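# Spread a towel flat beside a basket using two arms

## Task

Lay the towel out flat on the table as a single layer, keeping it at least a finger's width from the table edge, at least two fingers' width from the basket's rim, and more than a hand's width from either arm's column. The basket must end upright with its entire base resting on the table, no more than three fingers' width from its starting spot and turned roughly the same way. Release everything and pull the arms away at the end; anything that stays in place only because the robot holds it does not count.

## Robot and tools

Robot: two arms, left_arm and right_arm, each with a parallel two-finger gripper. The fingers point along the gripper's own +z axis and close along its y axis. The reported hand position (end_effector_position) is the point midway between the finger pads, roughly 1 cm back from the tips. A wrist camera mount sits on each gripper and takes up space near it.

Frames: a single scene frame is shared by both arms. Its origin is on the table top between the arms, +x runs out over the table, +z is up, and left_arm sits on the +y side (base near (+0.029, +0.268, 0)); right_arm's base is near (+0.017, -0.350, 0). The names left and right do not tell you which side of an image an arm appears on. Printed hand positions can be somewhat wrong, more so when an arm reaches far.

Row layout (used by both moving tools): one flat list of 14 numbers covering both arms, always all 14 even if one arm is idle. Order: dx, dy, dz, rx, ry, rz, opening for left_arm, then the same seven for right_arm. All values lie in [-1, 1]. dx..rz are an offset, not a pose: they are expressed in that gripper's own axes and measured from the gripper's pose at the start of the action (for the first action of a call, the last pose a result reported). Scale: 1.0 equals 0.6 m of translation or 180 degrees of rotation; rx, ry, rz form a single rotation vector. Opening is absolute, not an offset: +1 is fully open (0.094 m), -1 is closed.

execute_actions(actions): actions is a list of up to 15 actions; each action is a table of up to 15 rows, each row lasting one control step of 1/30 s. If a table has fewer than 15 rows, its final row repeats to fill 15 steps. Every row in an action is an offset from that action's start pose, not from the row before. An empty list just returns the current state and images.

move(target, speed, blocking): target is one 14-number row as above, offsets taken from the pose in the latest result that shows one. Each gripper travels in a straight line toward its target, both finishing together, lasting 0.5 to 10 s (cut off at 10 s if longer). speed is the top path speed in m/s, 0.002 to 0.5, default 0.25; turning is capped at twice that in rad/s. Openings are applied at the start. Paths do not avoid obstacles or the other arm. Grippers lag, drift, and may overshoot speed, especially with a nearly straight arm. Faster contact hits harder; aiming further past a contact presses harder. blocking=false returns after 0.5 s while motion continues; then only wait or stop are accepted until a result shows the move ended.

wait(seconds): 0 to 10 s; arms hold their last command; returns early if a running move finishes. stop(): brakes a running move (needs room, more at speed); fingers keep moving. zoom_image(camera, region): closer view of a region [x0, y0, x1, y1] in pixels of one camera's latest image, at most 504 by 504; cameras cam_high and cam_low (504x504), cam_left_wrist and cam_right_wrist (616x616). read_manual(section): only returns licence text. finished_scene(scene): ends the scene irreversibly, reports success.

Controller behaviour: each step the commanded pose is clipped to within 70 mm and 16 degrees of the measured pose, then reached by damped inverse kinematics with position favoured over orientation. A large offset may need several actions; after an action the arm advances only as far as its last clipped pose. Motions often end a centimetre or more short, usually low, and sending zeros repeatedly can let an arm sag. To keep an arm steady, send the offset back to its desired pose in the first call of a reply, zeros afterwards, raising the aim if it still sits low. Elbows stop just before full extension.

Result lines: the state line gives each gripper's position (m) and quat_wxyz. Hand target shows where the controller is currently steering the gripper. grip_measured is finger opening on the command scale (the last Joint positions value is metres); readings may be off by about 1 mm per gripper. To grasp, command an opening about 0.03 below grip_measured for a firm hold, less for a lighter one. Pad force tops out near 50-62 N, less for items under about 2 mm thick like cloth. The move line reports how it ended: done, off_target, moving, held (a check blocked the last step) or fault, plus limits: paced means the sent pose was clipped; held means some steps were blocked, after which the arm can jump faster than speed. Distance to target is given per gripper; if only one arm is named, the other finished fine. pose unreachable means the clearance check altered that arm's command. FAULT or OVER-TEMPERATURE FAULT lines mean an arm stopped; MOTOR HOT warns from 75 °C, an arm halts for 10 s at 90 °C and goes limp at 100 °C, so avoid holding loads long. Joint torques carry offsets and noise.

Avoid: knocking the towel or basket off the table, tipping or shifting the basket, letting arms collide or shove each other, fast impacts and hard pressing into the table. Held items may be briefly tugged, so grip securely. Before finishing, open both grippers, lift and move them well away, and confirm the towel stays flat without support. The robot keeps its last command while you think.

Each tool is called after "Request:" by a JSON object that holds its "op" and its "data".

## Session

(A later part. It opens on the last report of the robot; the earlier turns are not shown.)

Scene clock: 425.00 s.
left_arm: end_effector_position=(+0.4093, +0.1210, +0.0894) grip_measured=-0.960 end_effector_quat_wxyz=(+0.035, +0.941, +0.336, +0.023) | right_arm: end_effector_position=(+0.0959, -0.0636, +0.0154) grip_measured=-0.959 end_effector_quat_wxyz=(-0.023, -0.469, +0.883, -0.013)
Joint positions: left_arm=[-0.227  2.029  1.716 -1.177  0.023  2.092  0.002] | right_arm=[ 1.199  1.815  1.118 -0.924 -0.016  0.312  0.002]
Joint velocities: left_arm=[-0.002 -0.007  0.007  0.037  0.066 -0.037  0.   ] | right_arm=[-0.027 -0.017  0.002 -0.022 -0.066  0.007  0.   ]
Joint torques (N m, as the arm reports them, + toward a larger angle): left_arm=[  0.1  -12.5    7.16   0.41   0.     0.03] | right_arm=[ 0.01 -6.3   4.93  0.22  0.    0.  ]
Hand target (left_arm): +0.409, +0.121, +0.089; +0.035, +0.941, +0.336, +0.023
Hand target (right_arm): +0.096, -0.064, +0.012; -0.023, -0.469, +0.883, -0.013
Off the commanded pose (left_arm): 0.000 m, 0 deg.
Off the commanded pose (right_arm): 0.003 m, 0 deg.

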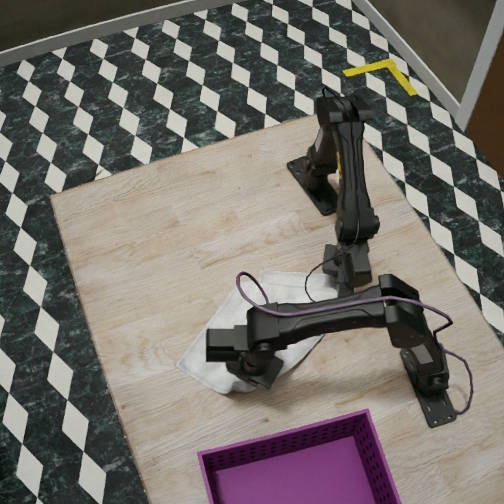

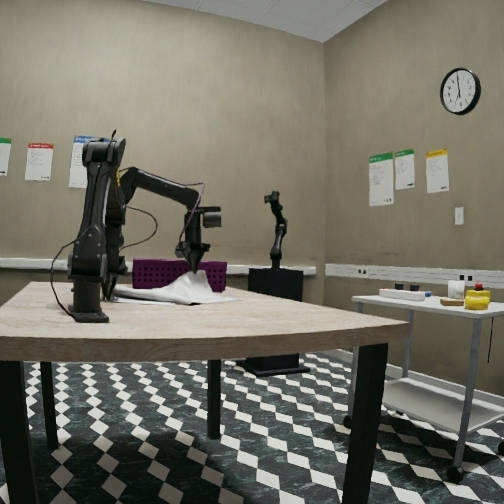

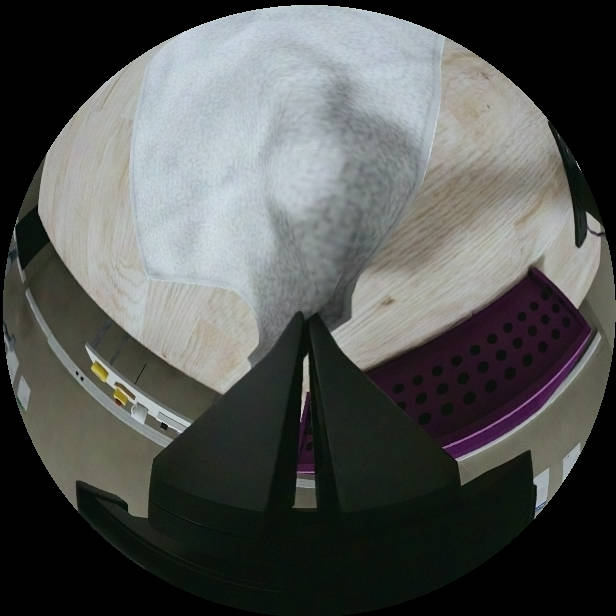

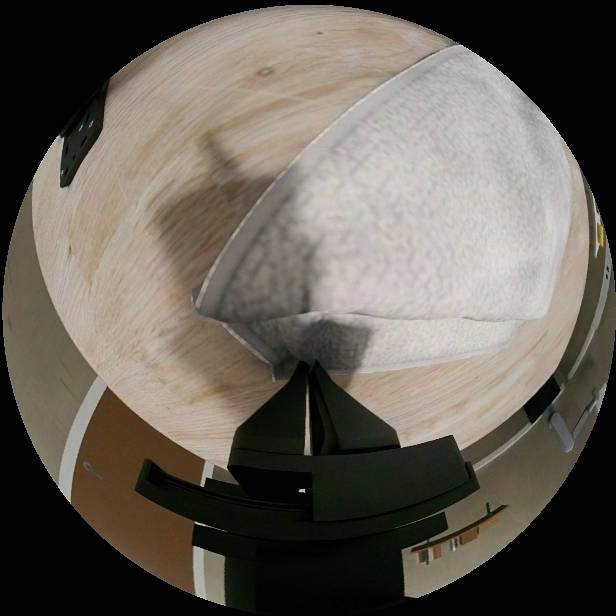

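Request:
{"op": "move", "data": {"target": [-0.079,0.001,-0.32,0,0,-0.283,-1, 0.13,-0.604,-0.434,0,0,-0.19,-1], "speed": 0.1}}

Scene clock: 452.73 s.
left_arm: end_effector_position=(+0.3634, +0.1020, +0.2679) grip_measured=-0.960 end_effector_quat_wxyz=(+0.149, +0.698, +0.699, +0.039) | right_arm: end_effector_position=(+0.3569, -0.3129, +0.2789) grip_measured=-0.959 end_effector_quat_wxyz=(-0.115, +0.701, -0.694, +0.120)
Joint positions: left_arm=[-0.318  1.807  2.105 -1.559  0.023  1.111  0.002] | right_arm=[ 0.042  1.671  1.984 -1.552  0.049 -1.457  0.002]
Joint velocities: left_arm=[ 0.007 -0.007 -0.002 -0.066  0.022 -0.022 -0.   ] | right_arm=[-0.002 -0.007 -0.022  0.037 -0.081  0.007 -0.001]
Joint torques (N m, as the arm reports them, + toward a larger angle): left_arm=[ -0.4  -10.55   9.15   0.7   -0.05  -0.09] | right_arm=[-0.57 -4.8   8.69  0.69  0.15 -0.06]
Hand target (left_arm): +0.360, +0.102, +0.279; +0.160, +0.694, +0.700, +0.045
Hand target (right_arm): +0.361, -0.317, +0.283; -0.116, +0.699, -0.693, +0.129
Off the commanded pose (left_arm): 0.012 m, 13 deg.
Off the commanded pose (right_arm): 0.007 m, 21 deg; orientation clipped at the last step of the last action.
joint sent to its limit (left arm) — the command would take joint 4 (wrist pitch) past its lower limit, so that joint was sent only as far as its limit.
joint sent to its limit (right arm) — the command would take joint 4 (wrist pitch) past its lower limit, so that joint was sent only as far as its limit.
move: off_target (left_arm, right_arm); limits=paced

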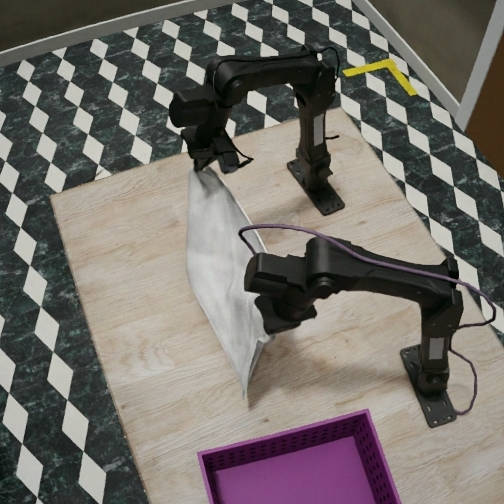

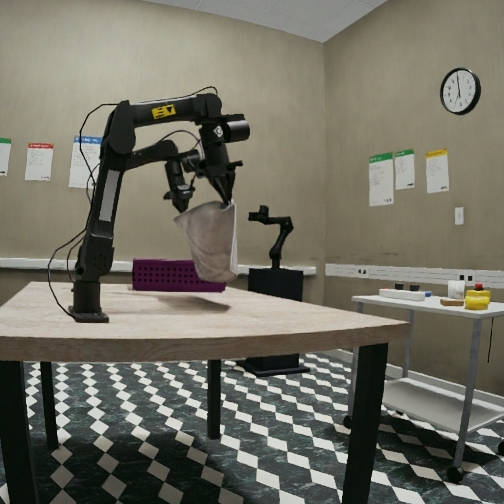

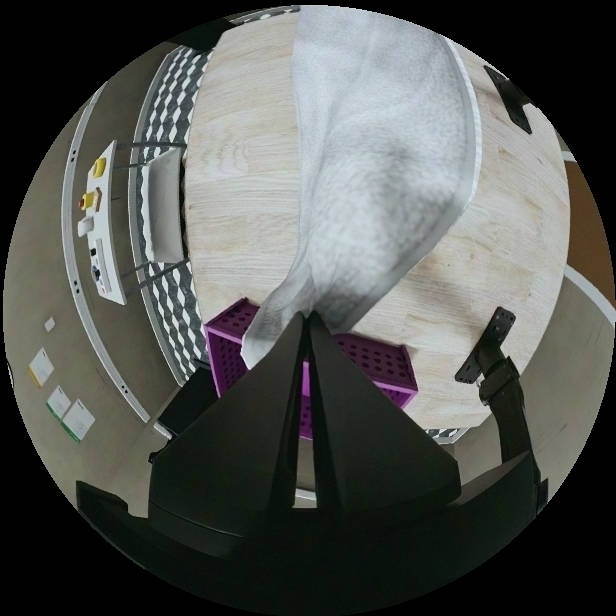

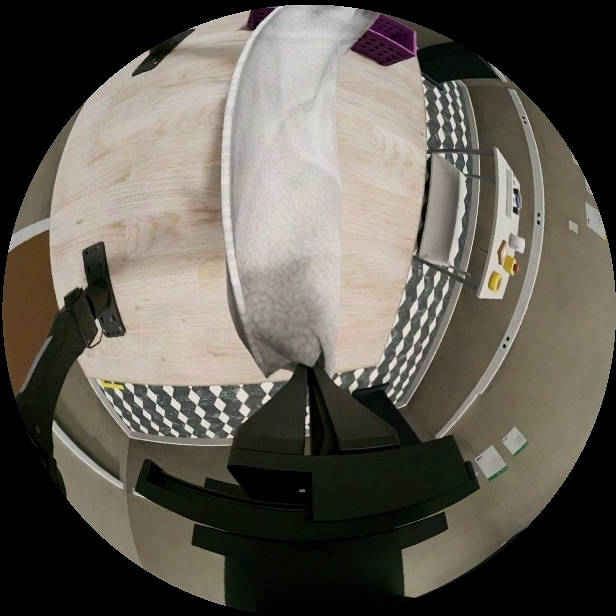

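Request:
{"op": "move", "data": {"target": [0.028,0.267,0.075,0,0,0,-1, 0.022,-0.265,0.117,0,0,0,-1], "speed": 0.08}}

Scene clock: 468.53 s.
left_arm: end_effector_position=(+0.5253, +0.1146, +0.2587) grip_measured=-0.960 end_effector_quat_wxyz=(+0.246, +0.676, +0.688, +0.092) | right_arm: end_effector_position=(+0.5286, -0.3191, +0.2548) grip_measured=-0.959 end_effector_quat_wxyz=(-0.172, +0.692, -0.678, +0.175)
Joint positions: left_arm=[-0.143  2.353  2.837 -1.527  0.07   1.255  0.002] | right_arm=[-0.02   2.346  2.825 -1.555  0.034 -1.529  0.002]
Joint velocities: left_arm=[ 0.002 -0.012  0.022  0.007 -0.007  0.007  0.001] | right_arm=[ 0.002  0.002  0.007 -0.007 -0.022 -0.066 -0.   ]
Joint torques (N m, as the arm reports them, + toward a larger angle): left_arm=[  0.62 -13.48   9.04   1.23   0.16   0.14] | right_arm=[ -1.14 -10.49   8.37   0.95  -0.08  -0.01]
Hand target (left_arm): +0.529, +0.116, +0.263; +0.257, +0.675, +0.685, +0.095
Hand target (right_arm): +0.530, -0.325, +0.264; -0.183, +0.687, -0.679, +0.183
Off the commanded pose (left_arm): 0.008 m, 13 deg.
Off the commanded pose (right_arm): 0.012 m, 9 deg.
elbow stopped short (left arm): the move would have taken joint 3 (elbow) straighter than the controller allows; a more bent joint 3 avoids this.
joint sent to its limit (right arm) — the command would take joint 4 (wrist pitch) past its lower limit, so that joint was sent only as far as its limit.
move: off_target (left_arm, right_arm)

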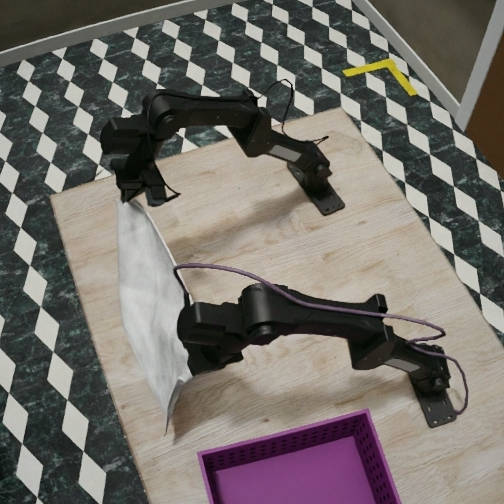

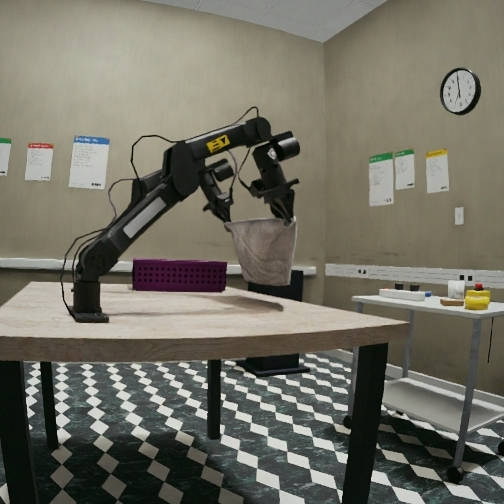

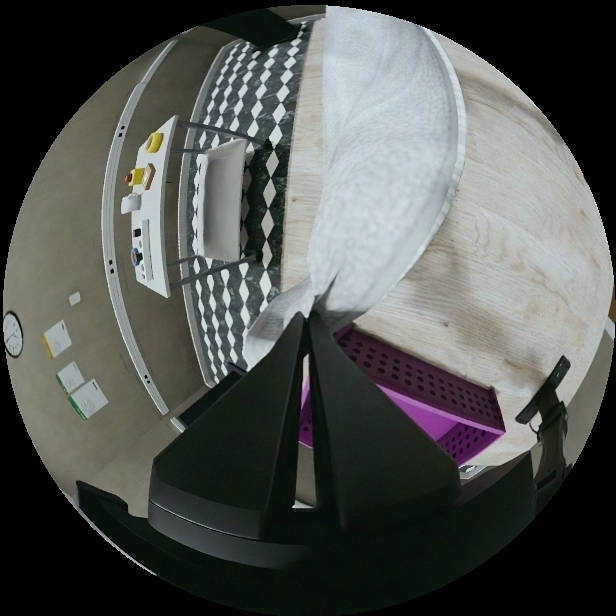

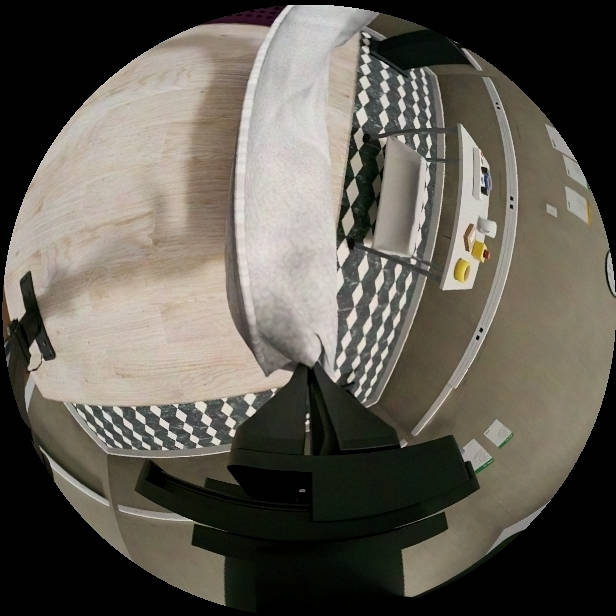

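Request:
{"op": "zoom_image", "data": {"camera": "cam_low", "region": [120,150,420,350]}}

Request:
{"op": "zoom_image", "data": {"camera": "cam_high", "region": [40,150,340,480]}}

Region (120, 150, 420, 350) of cam_low's 504x504 image, scaled by 1.680, with more detail than that image has.

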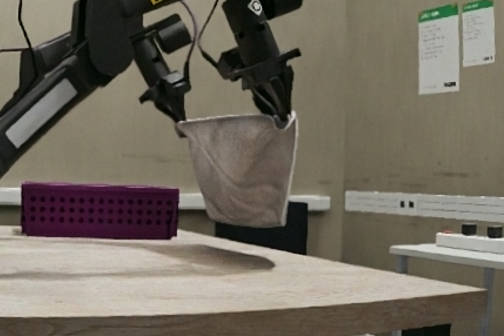

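Region (40, 150, 340, 480) of cam_high's 504x504 image, scaled by 1.527, with more detail than that image has; it fills the left 458 columns of this view, and the rest is white.

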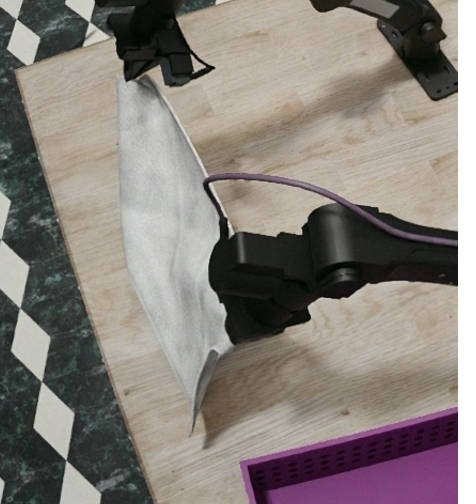

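Request:
{"op": "move", "data": {"target": [0.033,-0.24,0.065,0.07,0.03,0,-1, 0,0.245,0.063,-0.07,0,0,-1], "speed": 0.06}}

Scene clock: 488.43 s.
left_arm: end_effector_position=(+0.4215, +0.1131, +0.1558) grip_measured=-0.960 end_effector_quat_wxyz=(+0.142, +0.697, +0.701, +0.044) | right_arm: end_effector_position=(+0.4147, -0.3271, +0.1370) grip_measured=-0.959 end_effector_quat_wxyz=(-0.074, +0.709, -0.696, +0.088)
Joint positions: left_arm=[-0.229  1.875  1.725 -1.126  0.034  1.195  0.002] | right_arm=[-0.02   1.841  1.624 -1.127  0.034 -1.522  0.002]
Joint velocities: left_arm=[-0.002  0.007  0.002 -0.037 -0.022 -0.037  0.001] | right_arm=[ 0.007 -0.017 -0.022  0.037  0.007 -0.007 -0.   ]
Joint torques (N m, as the arm reports them, + toward a larger angle): left_arm=[ -0.51 -12.73   5.43   0.85  -0.1   -0.08] | right_arm=[  0.72 -10.39   6.3    0.6   -0.04   0.05]
Hand target (left_arm): +0.417, +0.115, +0.155; +0.138, +0.695, +0.704, +0.048
Hand target (right_arm): +0.415, -0.322, +0.151; -0.095, +0.707, -0.693, +0.099
Off the commanded pose (left_arm): 0.006 m, 1 deg.
Off the commanded pose (right_arm): 0.016 m, 3 deg.
move: off_target (right_arm)

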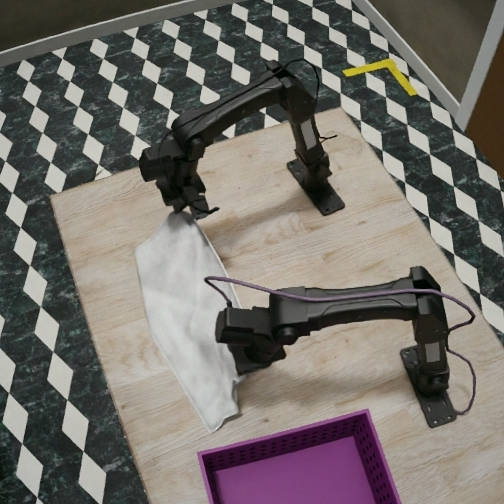

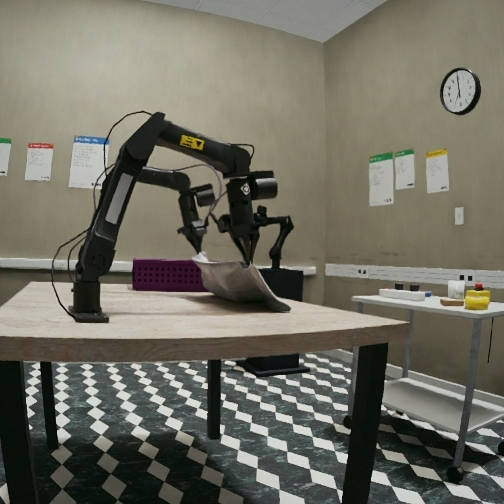

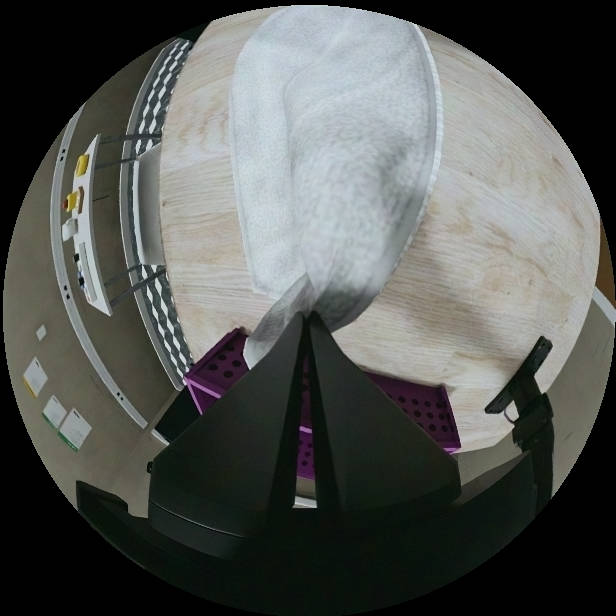

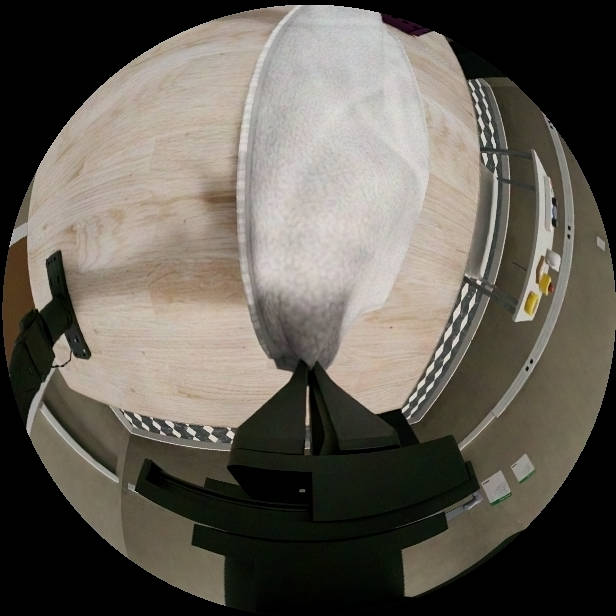

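Request:
{"op": "move", "data": {"target": [0.0345,-0.267,0.1455,0.084,0.044,0.002,-1, -0.011,0.2445,0.133,-0.073,-0.006,0.006,-1], "speed": 0.06}}

Scene clock: 504.17 s.
left_arm: end_effector_position=(+0.2952, +0.1140, +0.0309) grip_measured=-0.960 end_effector_quat_wxyz=(+0.003, +0.710, +0.704, -0.003) | right_arm: end_effector_position=(+0.2856, -0.3312, +0.0194) grip_measured=-0.959 end_effector_quat_wxyz=(-0.021, -0.705, +0.709, +0.006)
Joint positions: left_arm=[-0.389  1.779  1.141 -0.929  0.008  1.055  0.002] | right_arm=[-0.012  1.698  0.994 -0.906  0.017 -1.486  0.002]
Joint velocities: left_arm=[-0.002 -0.007 -0.002  0.007 -0.095 -0.051 -0.   ] | right_arm=[ 0.017  0.002 -0.017 -0.095 -0.037 -0.022  0.001]
Joint torques (N m, as the arm reports them, + toward a larger angle): left_arm=[ -0.49 -10.3    4.3    0.39  -0.06  -0.06] | right_arm=[ 0.91 -8.25  4.91  0.21 -0.13  0.09]
Hand target (left_arm): +0.290, +0.115, +0.029; +0.001, +0.709, +0.706, -0.001
Hand target (right_arm): +0.288, -0.325, +0.026; +0.001, +0.707, -0.707, -0.000
Off the commanded pose (left_arm): 0.007 m, 1 deg.
Off the commanded pose (right_arm): 0.010 m, 2 deg.
move: done

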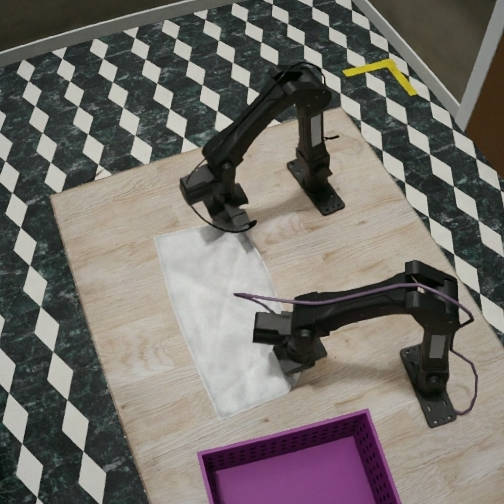

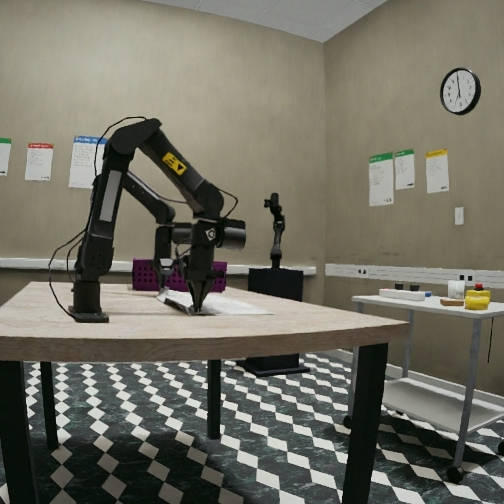

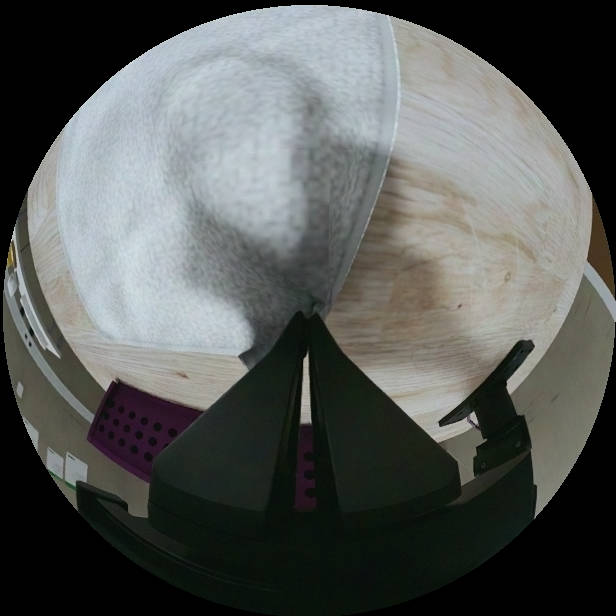

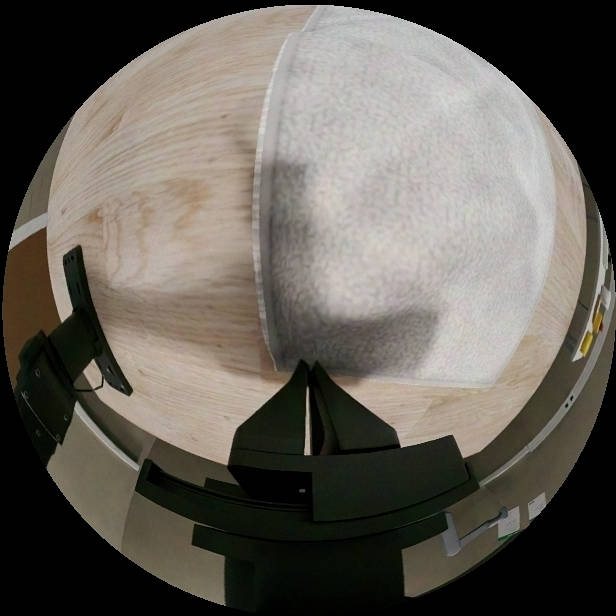

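Request:
{"op": "execute_actions", "data": {"actions": [[[0,0,0.02,0,0,0,-1, 0,0,0,0,0,0,-1]],[[0,0,0.01,0,0,0,-0.7, 0,0,0,0,0,0,-0.7]],[[0,0,0,0,0,0,-0.3, 0,0,0,0,0,0,-0.3]],[[0,0,0,0,0,0,0.1, 0,0,0,0,0,0,0.1]],[[0,0,-0.06,0,0,0,0.1, 0,0,-0.06,0,0,0,0.1]],[[0,0,-0.08,0,0,0,0.1, 0,0,-0.08,0,0,0,0.1]]]}}

Scene clock: 509.73 s.
left_arm: end_effector_position=(+0.3016, +0.1103, +0.1054) grip_measured=+0.098 end_effector_quat_wxyz=(+0.032, +0.709, +0.705, +0.005) | right_arm: end_effector_position=(+0.2861, -0.3312, +0.0803) grip_measured=+0.098 end_effector_quat_wxyz=(-0.038, -0.705, +0.708, +0.021)
Joint positions: left_arm=[-0.389  1.681  1.33  -1.156  0.008  1.053  0.052] | right_arm=[-0.012  1.663  1.208 -1.2    0.017 -1.486  0.052]
Joint velocities: left_arm=[-0.017 -0.012 -0.022 -0.081 -0.037  0.037  0.001] | right_arm=[ 0.012 -0.012 -0.012 -0.066 -0.066 -0.007 -0.002]
Joint torques (N m, as the arm reports them, + toward a larger angle): left_arm=[ 0.36 -8.33  8.98  0.24 -0.02  0.06] | right_arm=[ 0.2  -7.1   7.99 -0.04  0.01  0.02]
Hand target (left_arm): +0.301, +0.112, +0.109; +0.028, +0.709, +0.705, +0.003
Hand target (right_arm): +0.287, -0.330, +0.090; +0.031, +0.705, -0.709, -0.015
Off the commanded pose (left_arm): 0.004 m, 1 deg.
Off the commanded pose (right_arm): 0.011 m, 1 deg.

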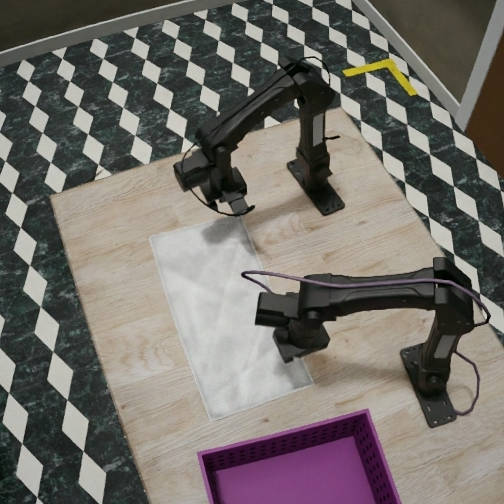

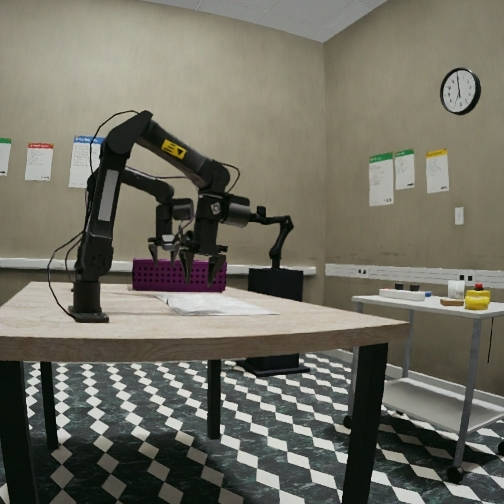

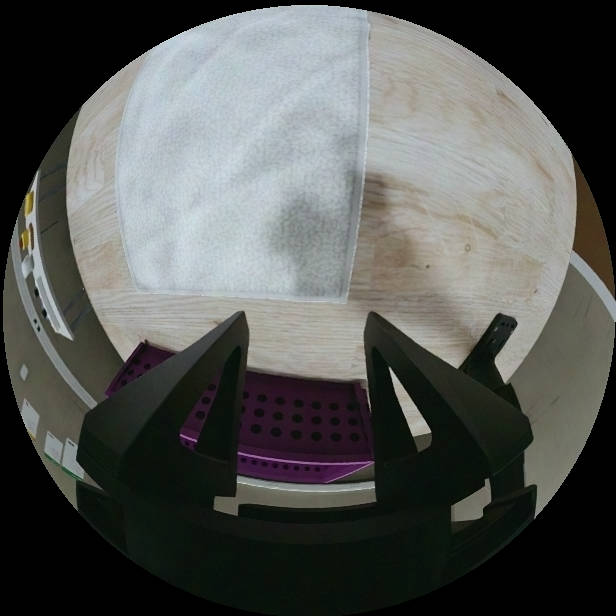

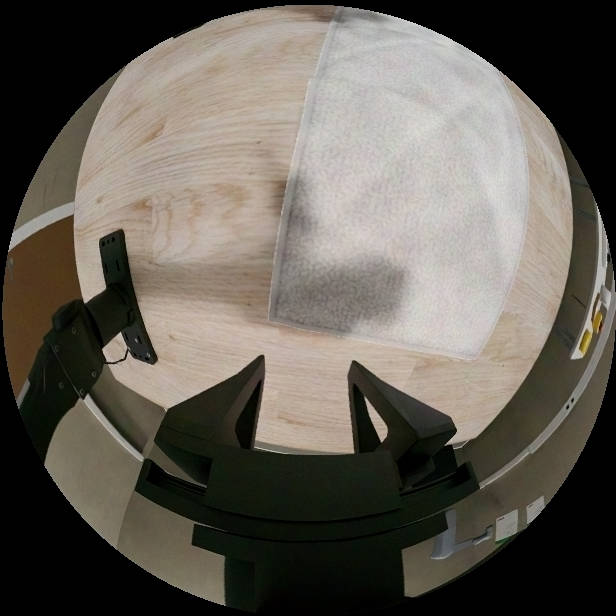

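Request:
{"op": "execute_actions", "data": {"actions": []}}

Scene clock: 515.17 s.
left_arm: end_effector_position=(+0.2998, +0.1113, +0.1052) grip_measured=+0.098 end_effector_quat_wxyz=(+0.028, +0.709, +0.705, +0.004) | right_arm: end_effector_position=(+0.2840, -0.3313, +0.0805) grip_measured=+0.098 end_effector_quat_wxyz=(-0.041, -0.705, +0.708, +0.023)
Joint positions: left_arm=[-0.389  1.681  1.33  -1.164  0.008  1.053  0.052] | right_arm=[-0.012  1.663  1.208 -1.209  0.017 -1.486  0.052]
Joint velocities: left_arm=[ 0.012  0.012 -0.007  0.081 -0.066  0.022  0.   ] | right_arm=[-0.012 -0.007  0.022 -0.037 -0.081  0.081  0.001]
Joint torques (N m, as the arm reports them, + toward a larger angle): left_arm=[ 0.16 -8.3   8.76  0.2   0.02  0.06] | right_arm=[ 0.19 -7.18  7.91 -0.08  0.01  0.02]
Hand target (left_arm): +0.301, +0.112, +0.109; +0.027, +0.709, +0.705, +0.003
Hand target (right_arm): +0.287, -0.330, +0.090; +0.031, +0.705, -0.709, -0.015
Off the commanded pose (left_arm): 0.004 m, 0 deg.
Off the commanded pose (right_arm): 0.011 m, 1 deg.

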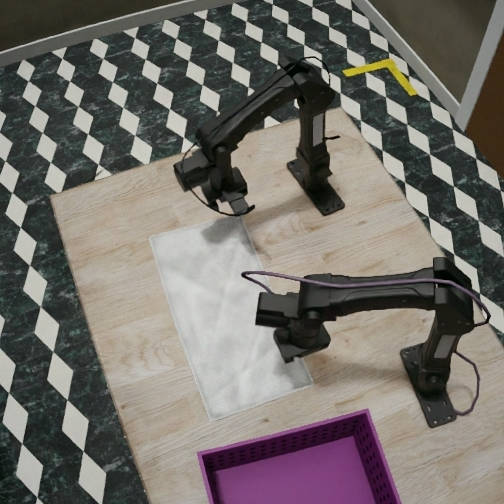

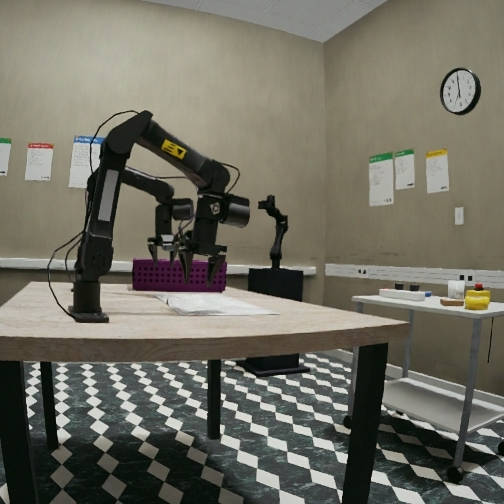

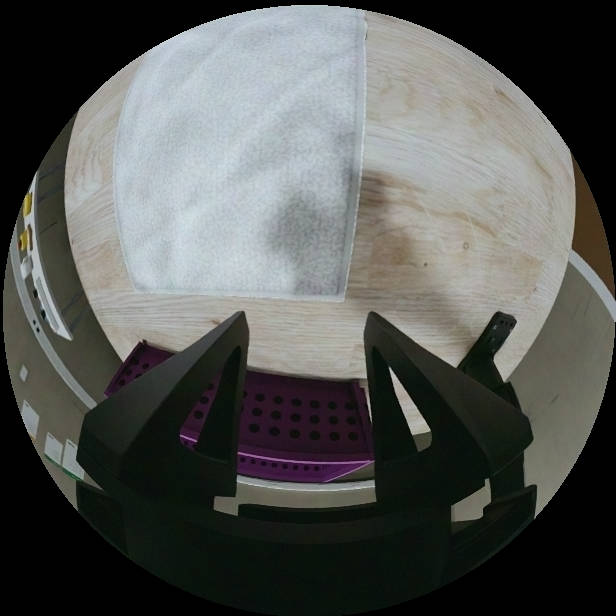

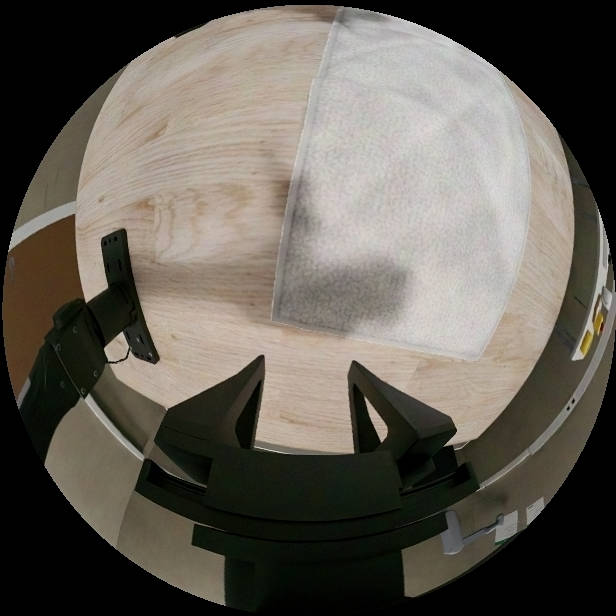

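Request:
{"op": "move", "data": {"target": [0.05,-0.2,-0.24,0,0,0,0.1, 0.13,0.22,-0.25,0,0,0,0.1], "speed": 0.2}}

Scene clock: 519.50 s.
left_arm: end_effector_position=(+0.1767, +0.1457, +0.2426) grip_measured=+0.098 end_effector_quat_wxyz=(+0.144, +0.702, +0.697, +0.011) | right_arm: end_effector_position=(+0.1699, -0.4039, +0.2374) grip_measured=+0.098 end_effector_quat_wxyz=(-0.064, +0.698, -0.693, +0.169)
Joint positions: left_arm=[-0.557  1.111  1.392 -1.562  0.006  0.886  0.052] | right_arm=[-0.386  0.936  1.277 -1.552  0.044 -1.881  0.052]
Joint velocities: left_arm=[ 0.007 -0.002 -0.012 -0.066 -0.051  0.066  0.001] | right_arm=[ 0.022 -0.012  0.022  0.007 -0.007 -0.11  -0.001]
Joint torques (N m, as the arm reports them, + toward a larger angle): left_arm=[-0.62 -1.86  6.79  0.71 -0.1  -0.08] | right_arm=[-0.82 -0.64  7.76  0.74  0.02 -0.07]
Hand target (left_arm): +0.175, +0.148, +0.242; +0.136, +0.702, +0.699, +0.014
Hand target (right_arm): +0.169, -0.405, +0.244; -0.068, +0.695, -0.692, +0.180
Off the commanded pose (left_arm): 0.003 m, 13 deg.
Off the commanded pose (right_arm): 0.008 m, 25 deg; orientation clipped at the last step of the last action.
joint sent to its limit (left arm) — the command would take joint 4 (wrist pitch) past its lower limit, so that joint was sent only as far as its limit.
joint sent to its limit (right arm) — the command would take joint 4 (wrist pitch) past its lower limit, so that joint was sent only as far as its limit.
move: off_target (left_arm, right_arm); limits=paced

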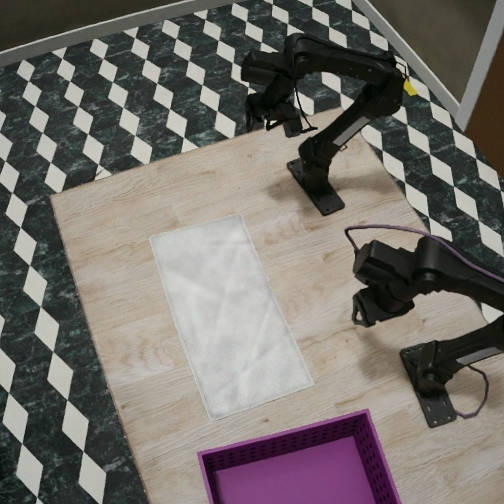

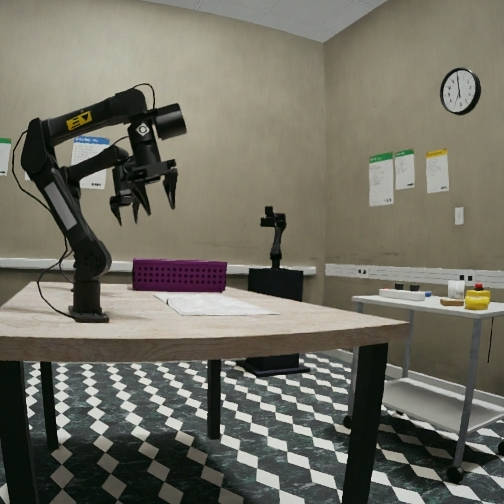

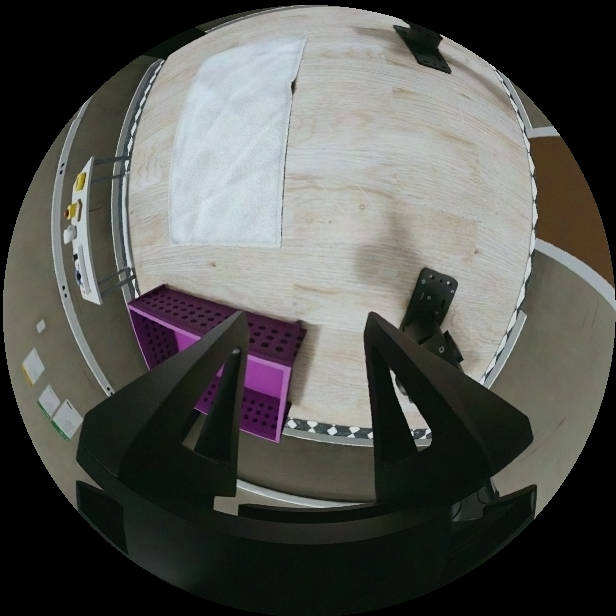

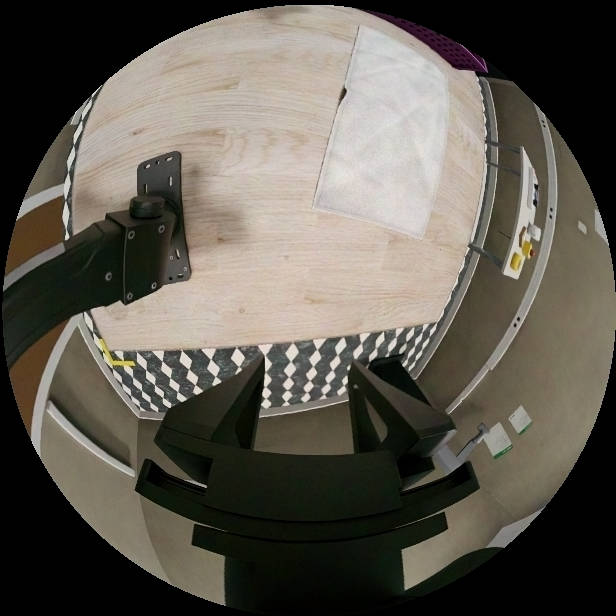

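Request:
{"op": "zoom_image", "data": {"camera": "cam_high", "region": [130, 190, 340, 430]}}

Request:
{"op": "zoom_image", "data": {"camera": "cam_left_wrist", "region": [220, 20, 380, 180]}}

Request:
{"op": "zoom_image", "data": {"camera": "cam_low", "region": [140, 270, 300, 330]}}

Region (130, 190, 340, 430) of cam_high's 504x504 image, scaled by 2.100, with more detail than that image has; it fills the left 441 columns of this view, and the rest is white.

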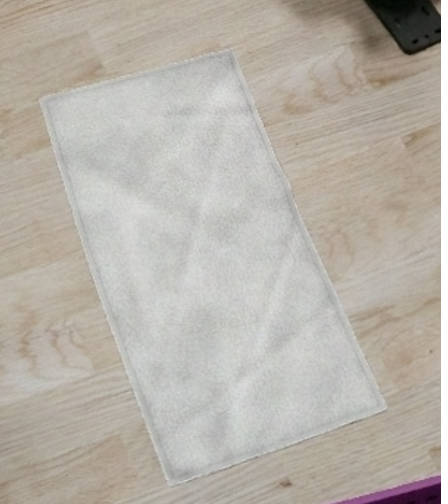

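Region (220, 20, 380, 180) of cam_left_wrist's 616x616 image, scaled by 3.150, with more detail than that image has.

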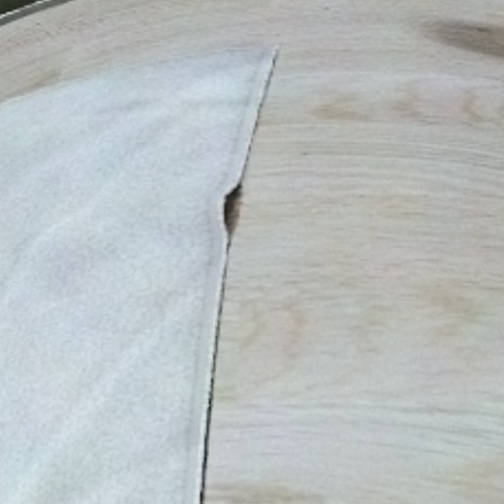

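Region (140, 270, 300, 330) of cam_low's 504x504 image, scaled by 3.150, with more detail than that image has; it fills the top 189 rows of this view, and the rest is white.

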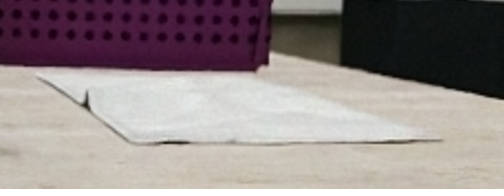

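Request:
{"op": "move", "data": {"target": [0,0,0,0,0,0,0.1, -0.158,-0.087,0.303,-0.106,-0.048,0.002,-1], "speed": 0.2}}

Scene clock: 537.53 s.
left_arm: end_effector_position=(+0.1767, +0.1457, +0.2426) grip_measured=+0.098 end_effector_quat_wxyz=(+0.144, +0.702, +0.697, +0.011) | right_arm: end_effector_position=(+0.2703, -0.3392, +0.0657) grip_measured=-0.994 end_effector_quat_wxyz=(-0.012, -0.706, +0.708, +0.006)
Joint positions: left_arm=[-0.557  1.111  1.392 -1.562  0.006  0.886  0.052] | right_arm=[-0.046  1.561  1.045 -1.081  0.006 -1.524  0.   ]
Joint velocities: left_arm=[ 0.007  0.012 -0.017 -0.022 -0.037  0.007 -0.001] | right_arm=[-0.002 -0.007 -0.002  0.037 -0.022 -0.051  0.   ]
Joint torques (N m, as the arm reports them, + toward a larger angle): left_arm=[-0.02 -1.95  6.62  0.86  0.   -0.01] | right_arm=[ 0.84 -4.84  7.66  0.24 -0.16  0.04]
Hand target (left_arm): +0.177, +0.146, +0.243; +0.144, +0.702, +0.697, +0.011
Hand target (right_arm): +0.277, -0.333, +0.070; -0.003, +0.708, -0.706, -0.004
Off the commanded pose (left_arm): 0.000 m, 0 deg.
Off the commanded pose (right_arm): 0.011 m, 1 deg.
move: off_target (right_arm)

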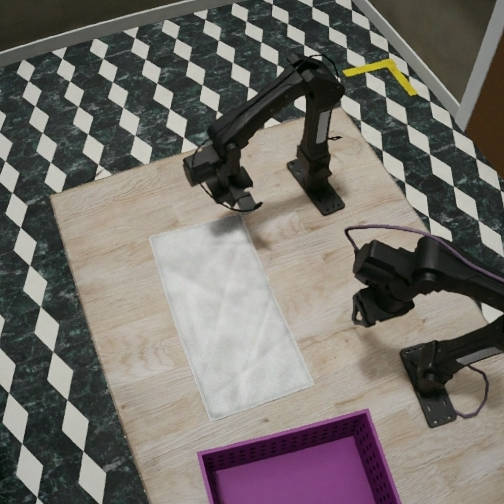

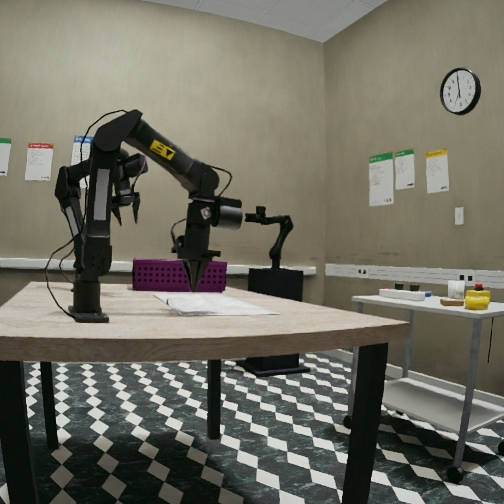

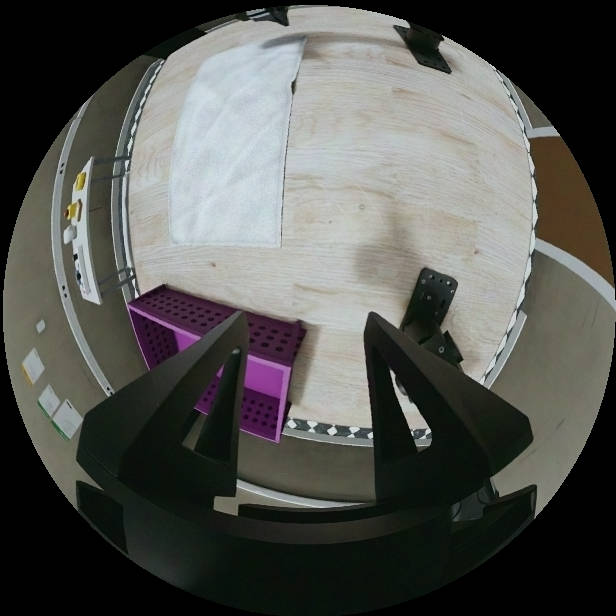

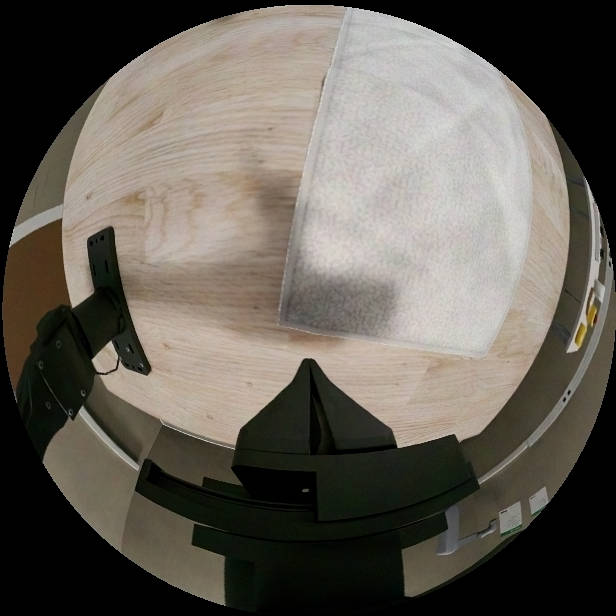

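Request:
{"op": "move", "data": {"target": [0,0,0,0,0,0,0.1, -0.04,0.0,0.045,0,0,0,-1], "speed": 0.08}}

Scene clock: 545.50 s.
left_arm: end_effector_position=(+0.1767, +0.1457, +0.2426) grip_measured=+0.098 end_effector_quat_wxyz=(+0.144, +0.702, +0.697, +0.011) | right_arm: end_effector_position=(+0.2700, -0.3183, +0.0421) grip_measured=-0.994 end_effector_quat_wxyz=(-0.010, -0.706, +0.709, +0.004)
Joint positions: left_arm=[-0.557  1.111  1.392 -1.562  0.006  0.886  0.052] | right_arm=[ 0.035  1.591  0.977 -0.977  0.006 -1.44   0.   ]
Joint velocities: left_arm=[-0.002  0.012  0.012  0.051  0.066  0.022 -0.001] | right_arm=[-0.002  0.007  0.007  0.051  0.022 -0.081 -0.   ]
Joint torques (N m, as the arm reports them, + toward a larger angle): left_arm=[-0.01 -1.89  6.68  0.83  0.01  0.02] | right_arm=[ 0.75 -4.33  5.49  0.26 -0.02  0.09]
Hand target (left_arm): +0.177, +0.146, +0.243; +0.144, +0.702, +0.697, +0.011
Hand target (right_arm): +0.269, -0.315, +0.039; +0.011, +0.707, -0.708, -0.007
Off the commanded pose (left_arm): 0.000 m, 0 deg.
Off the commanded pose (right_arm): 0.005 m, 0 deg.
move: done

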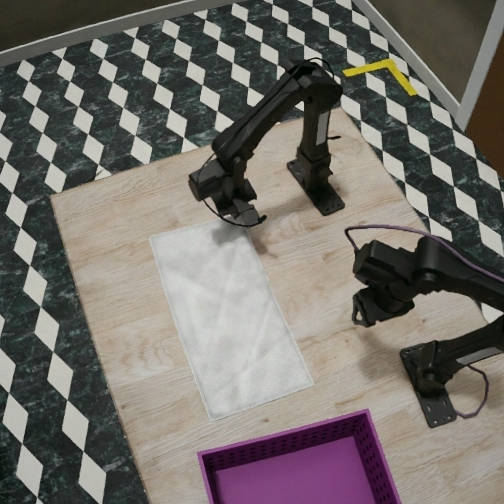

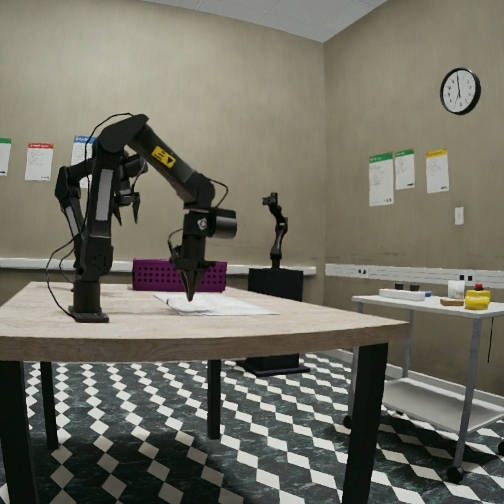

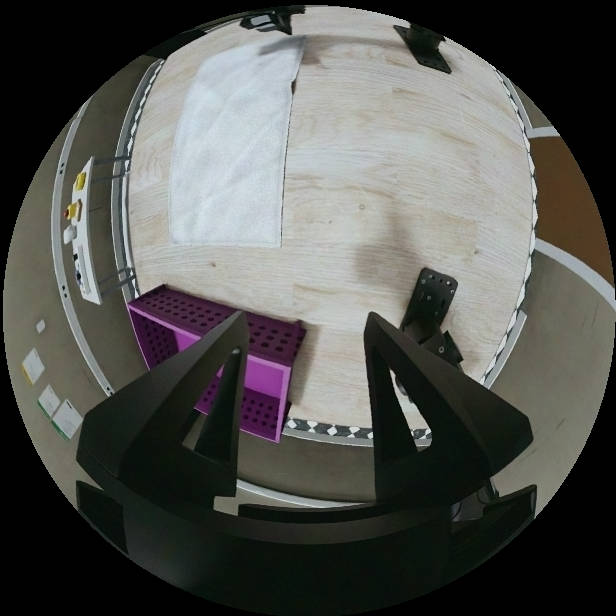

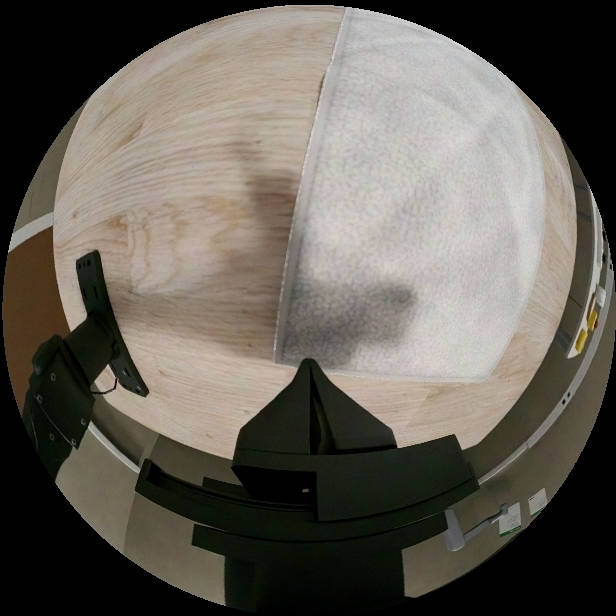

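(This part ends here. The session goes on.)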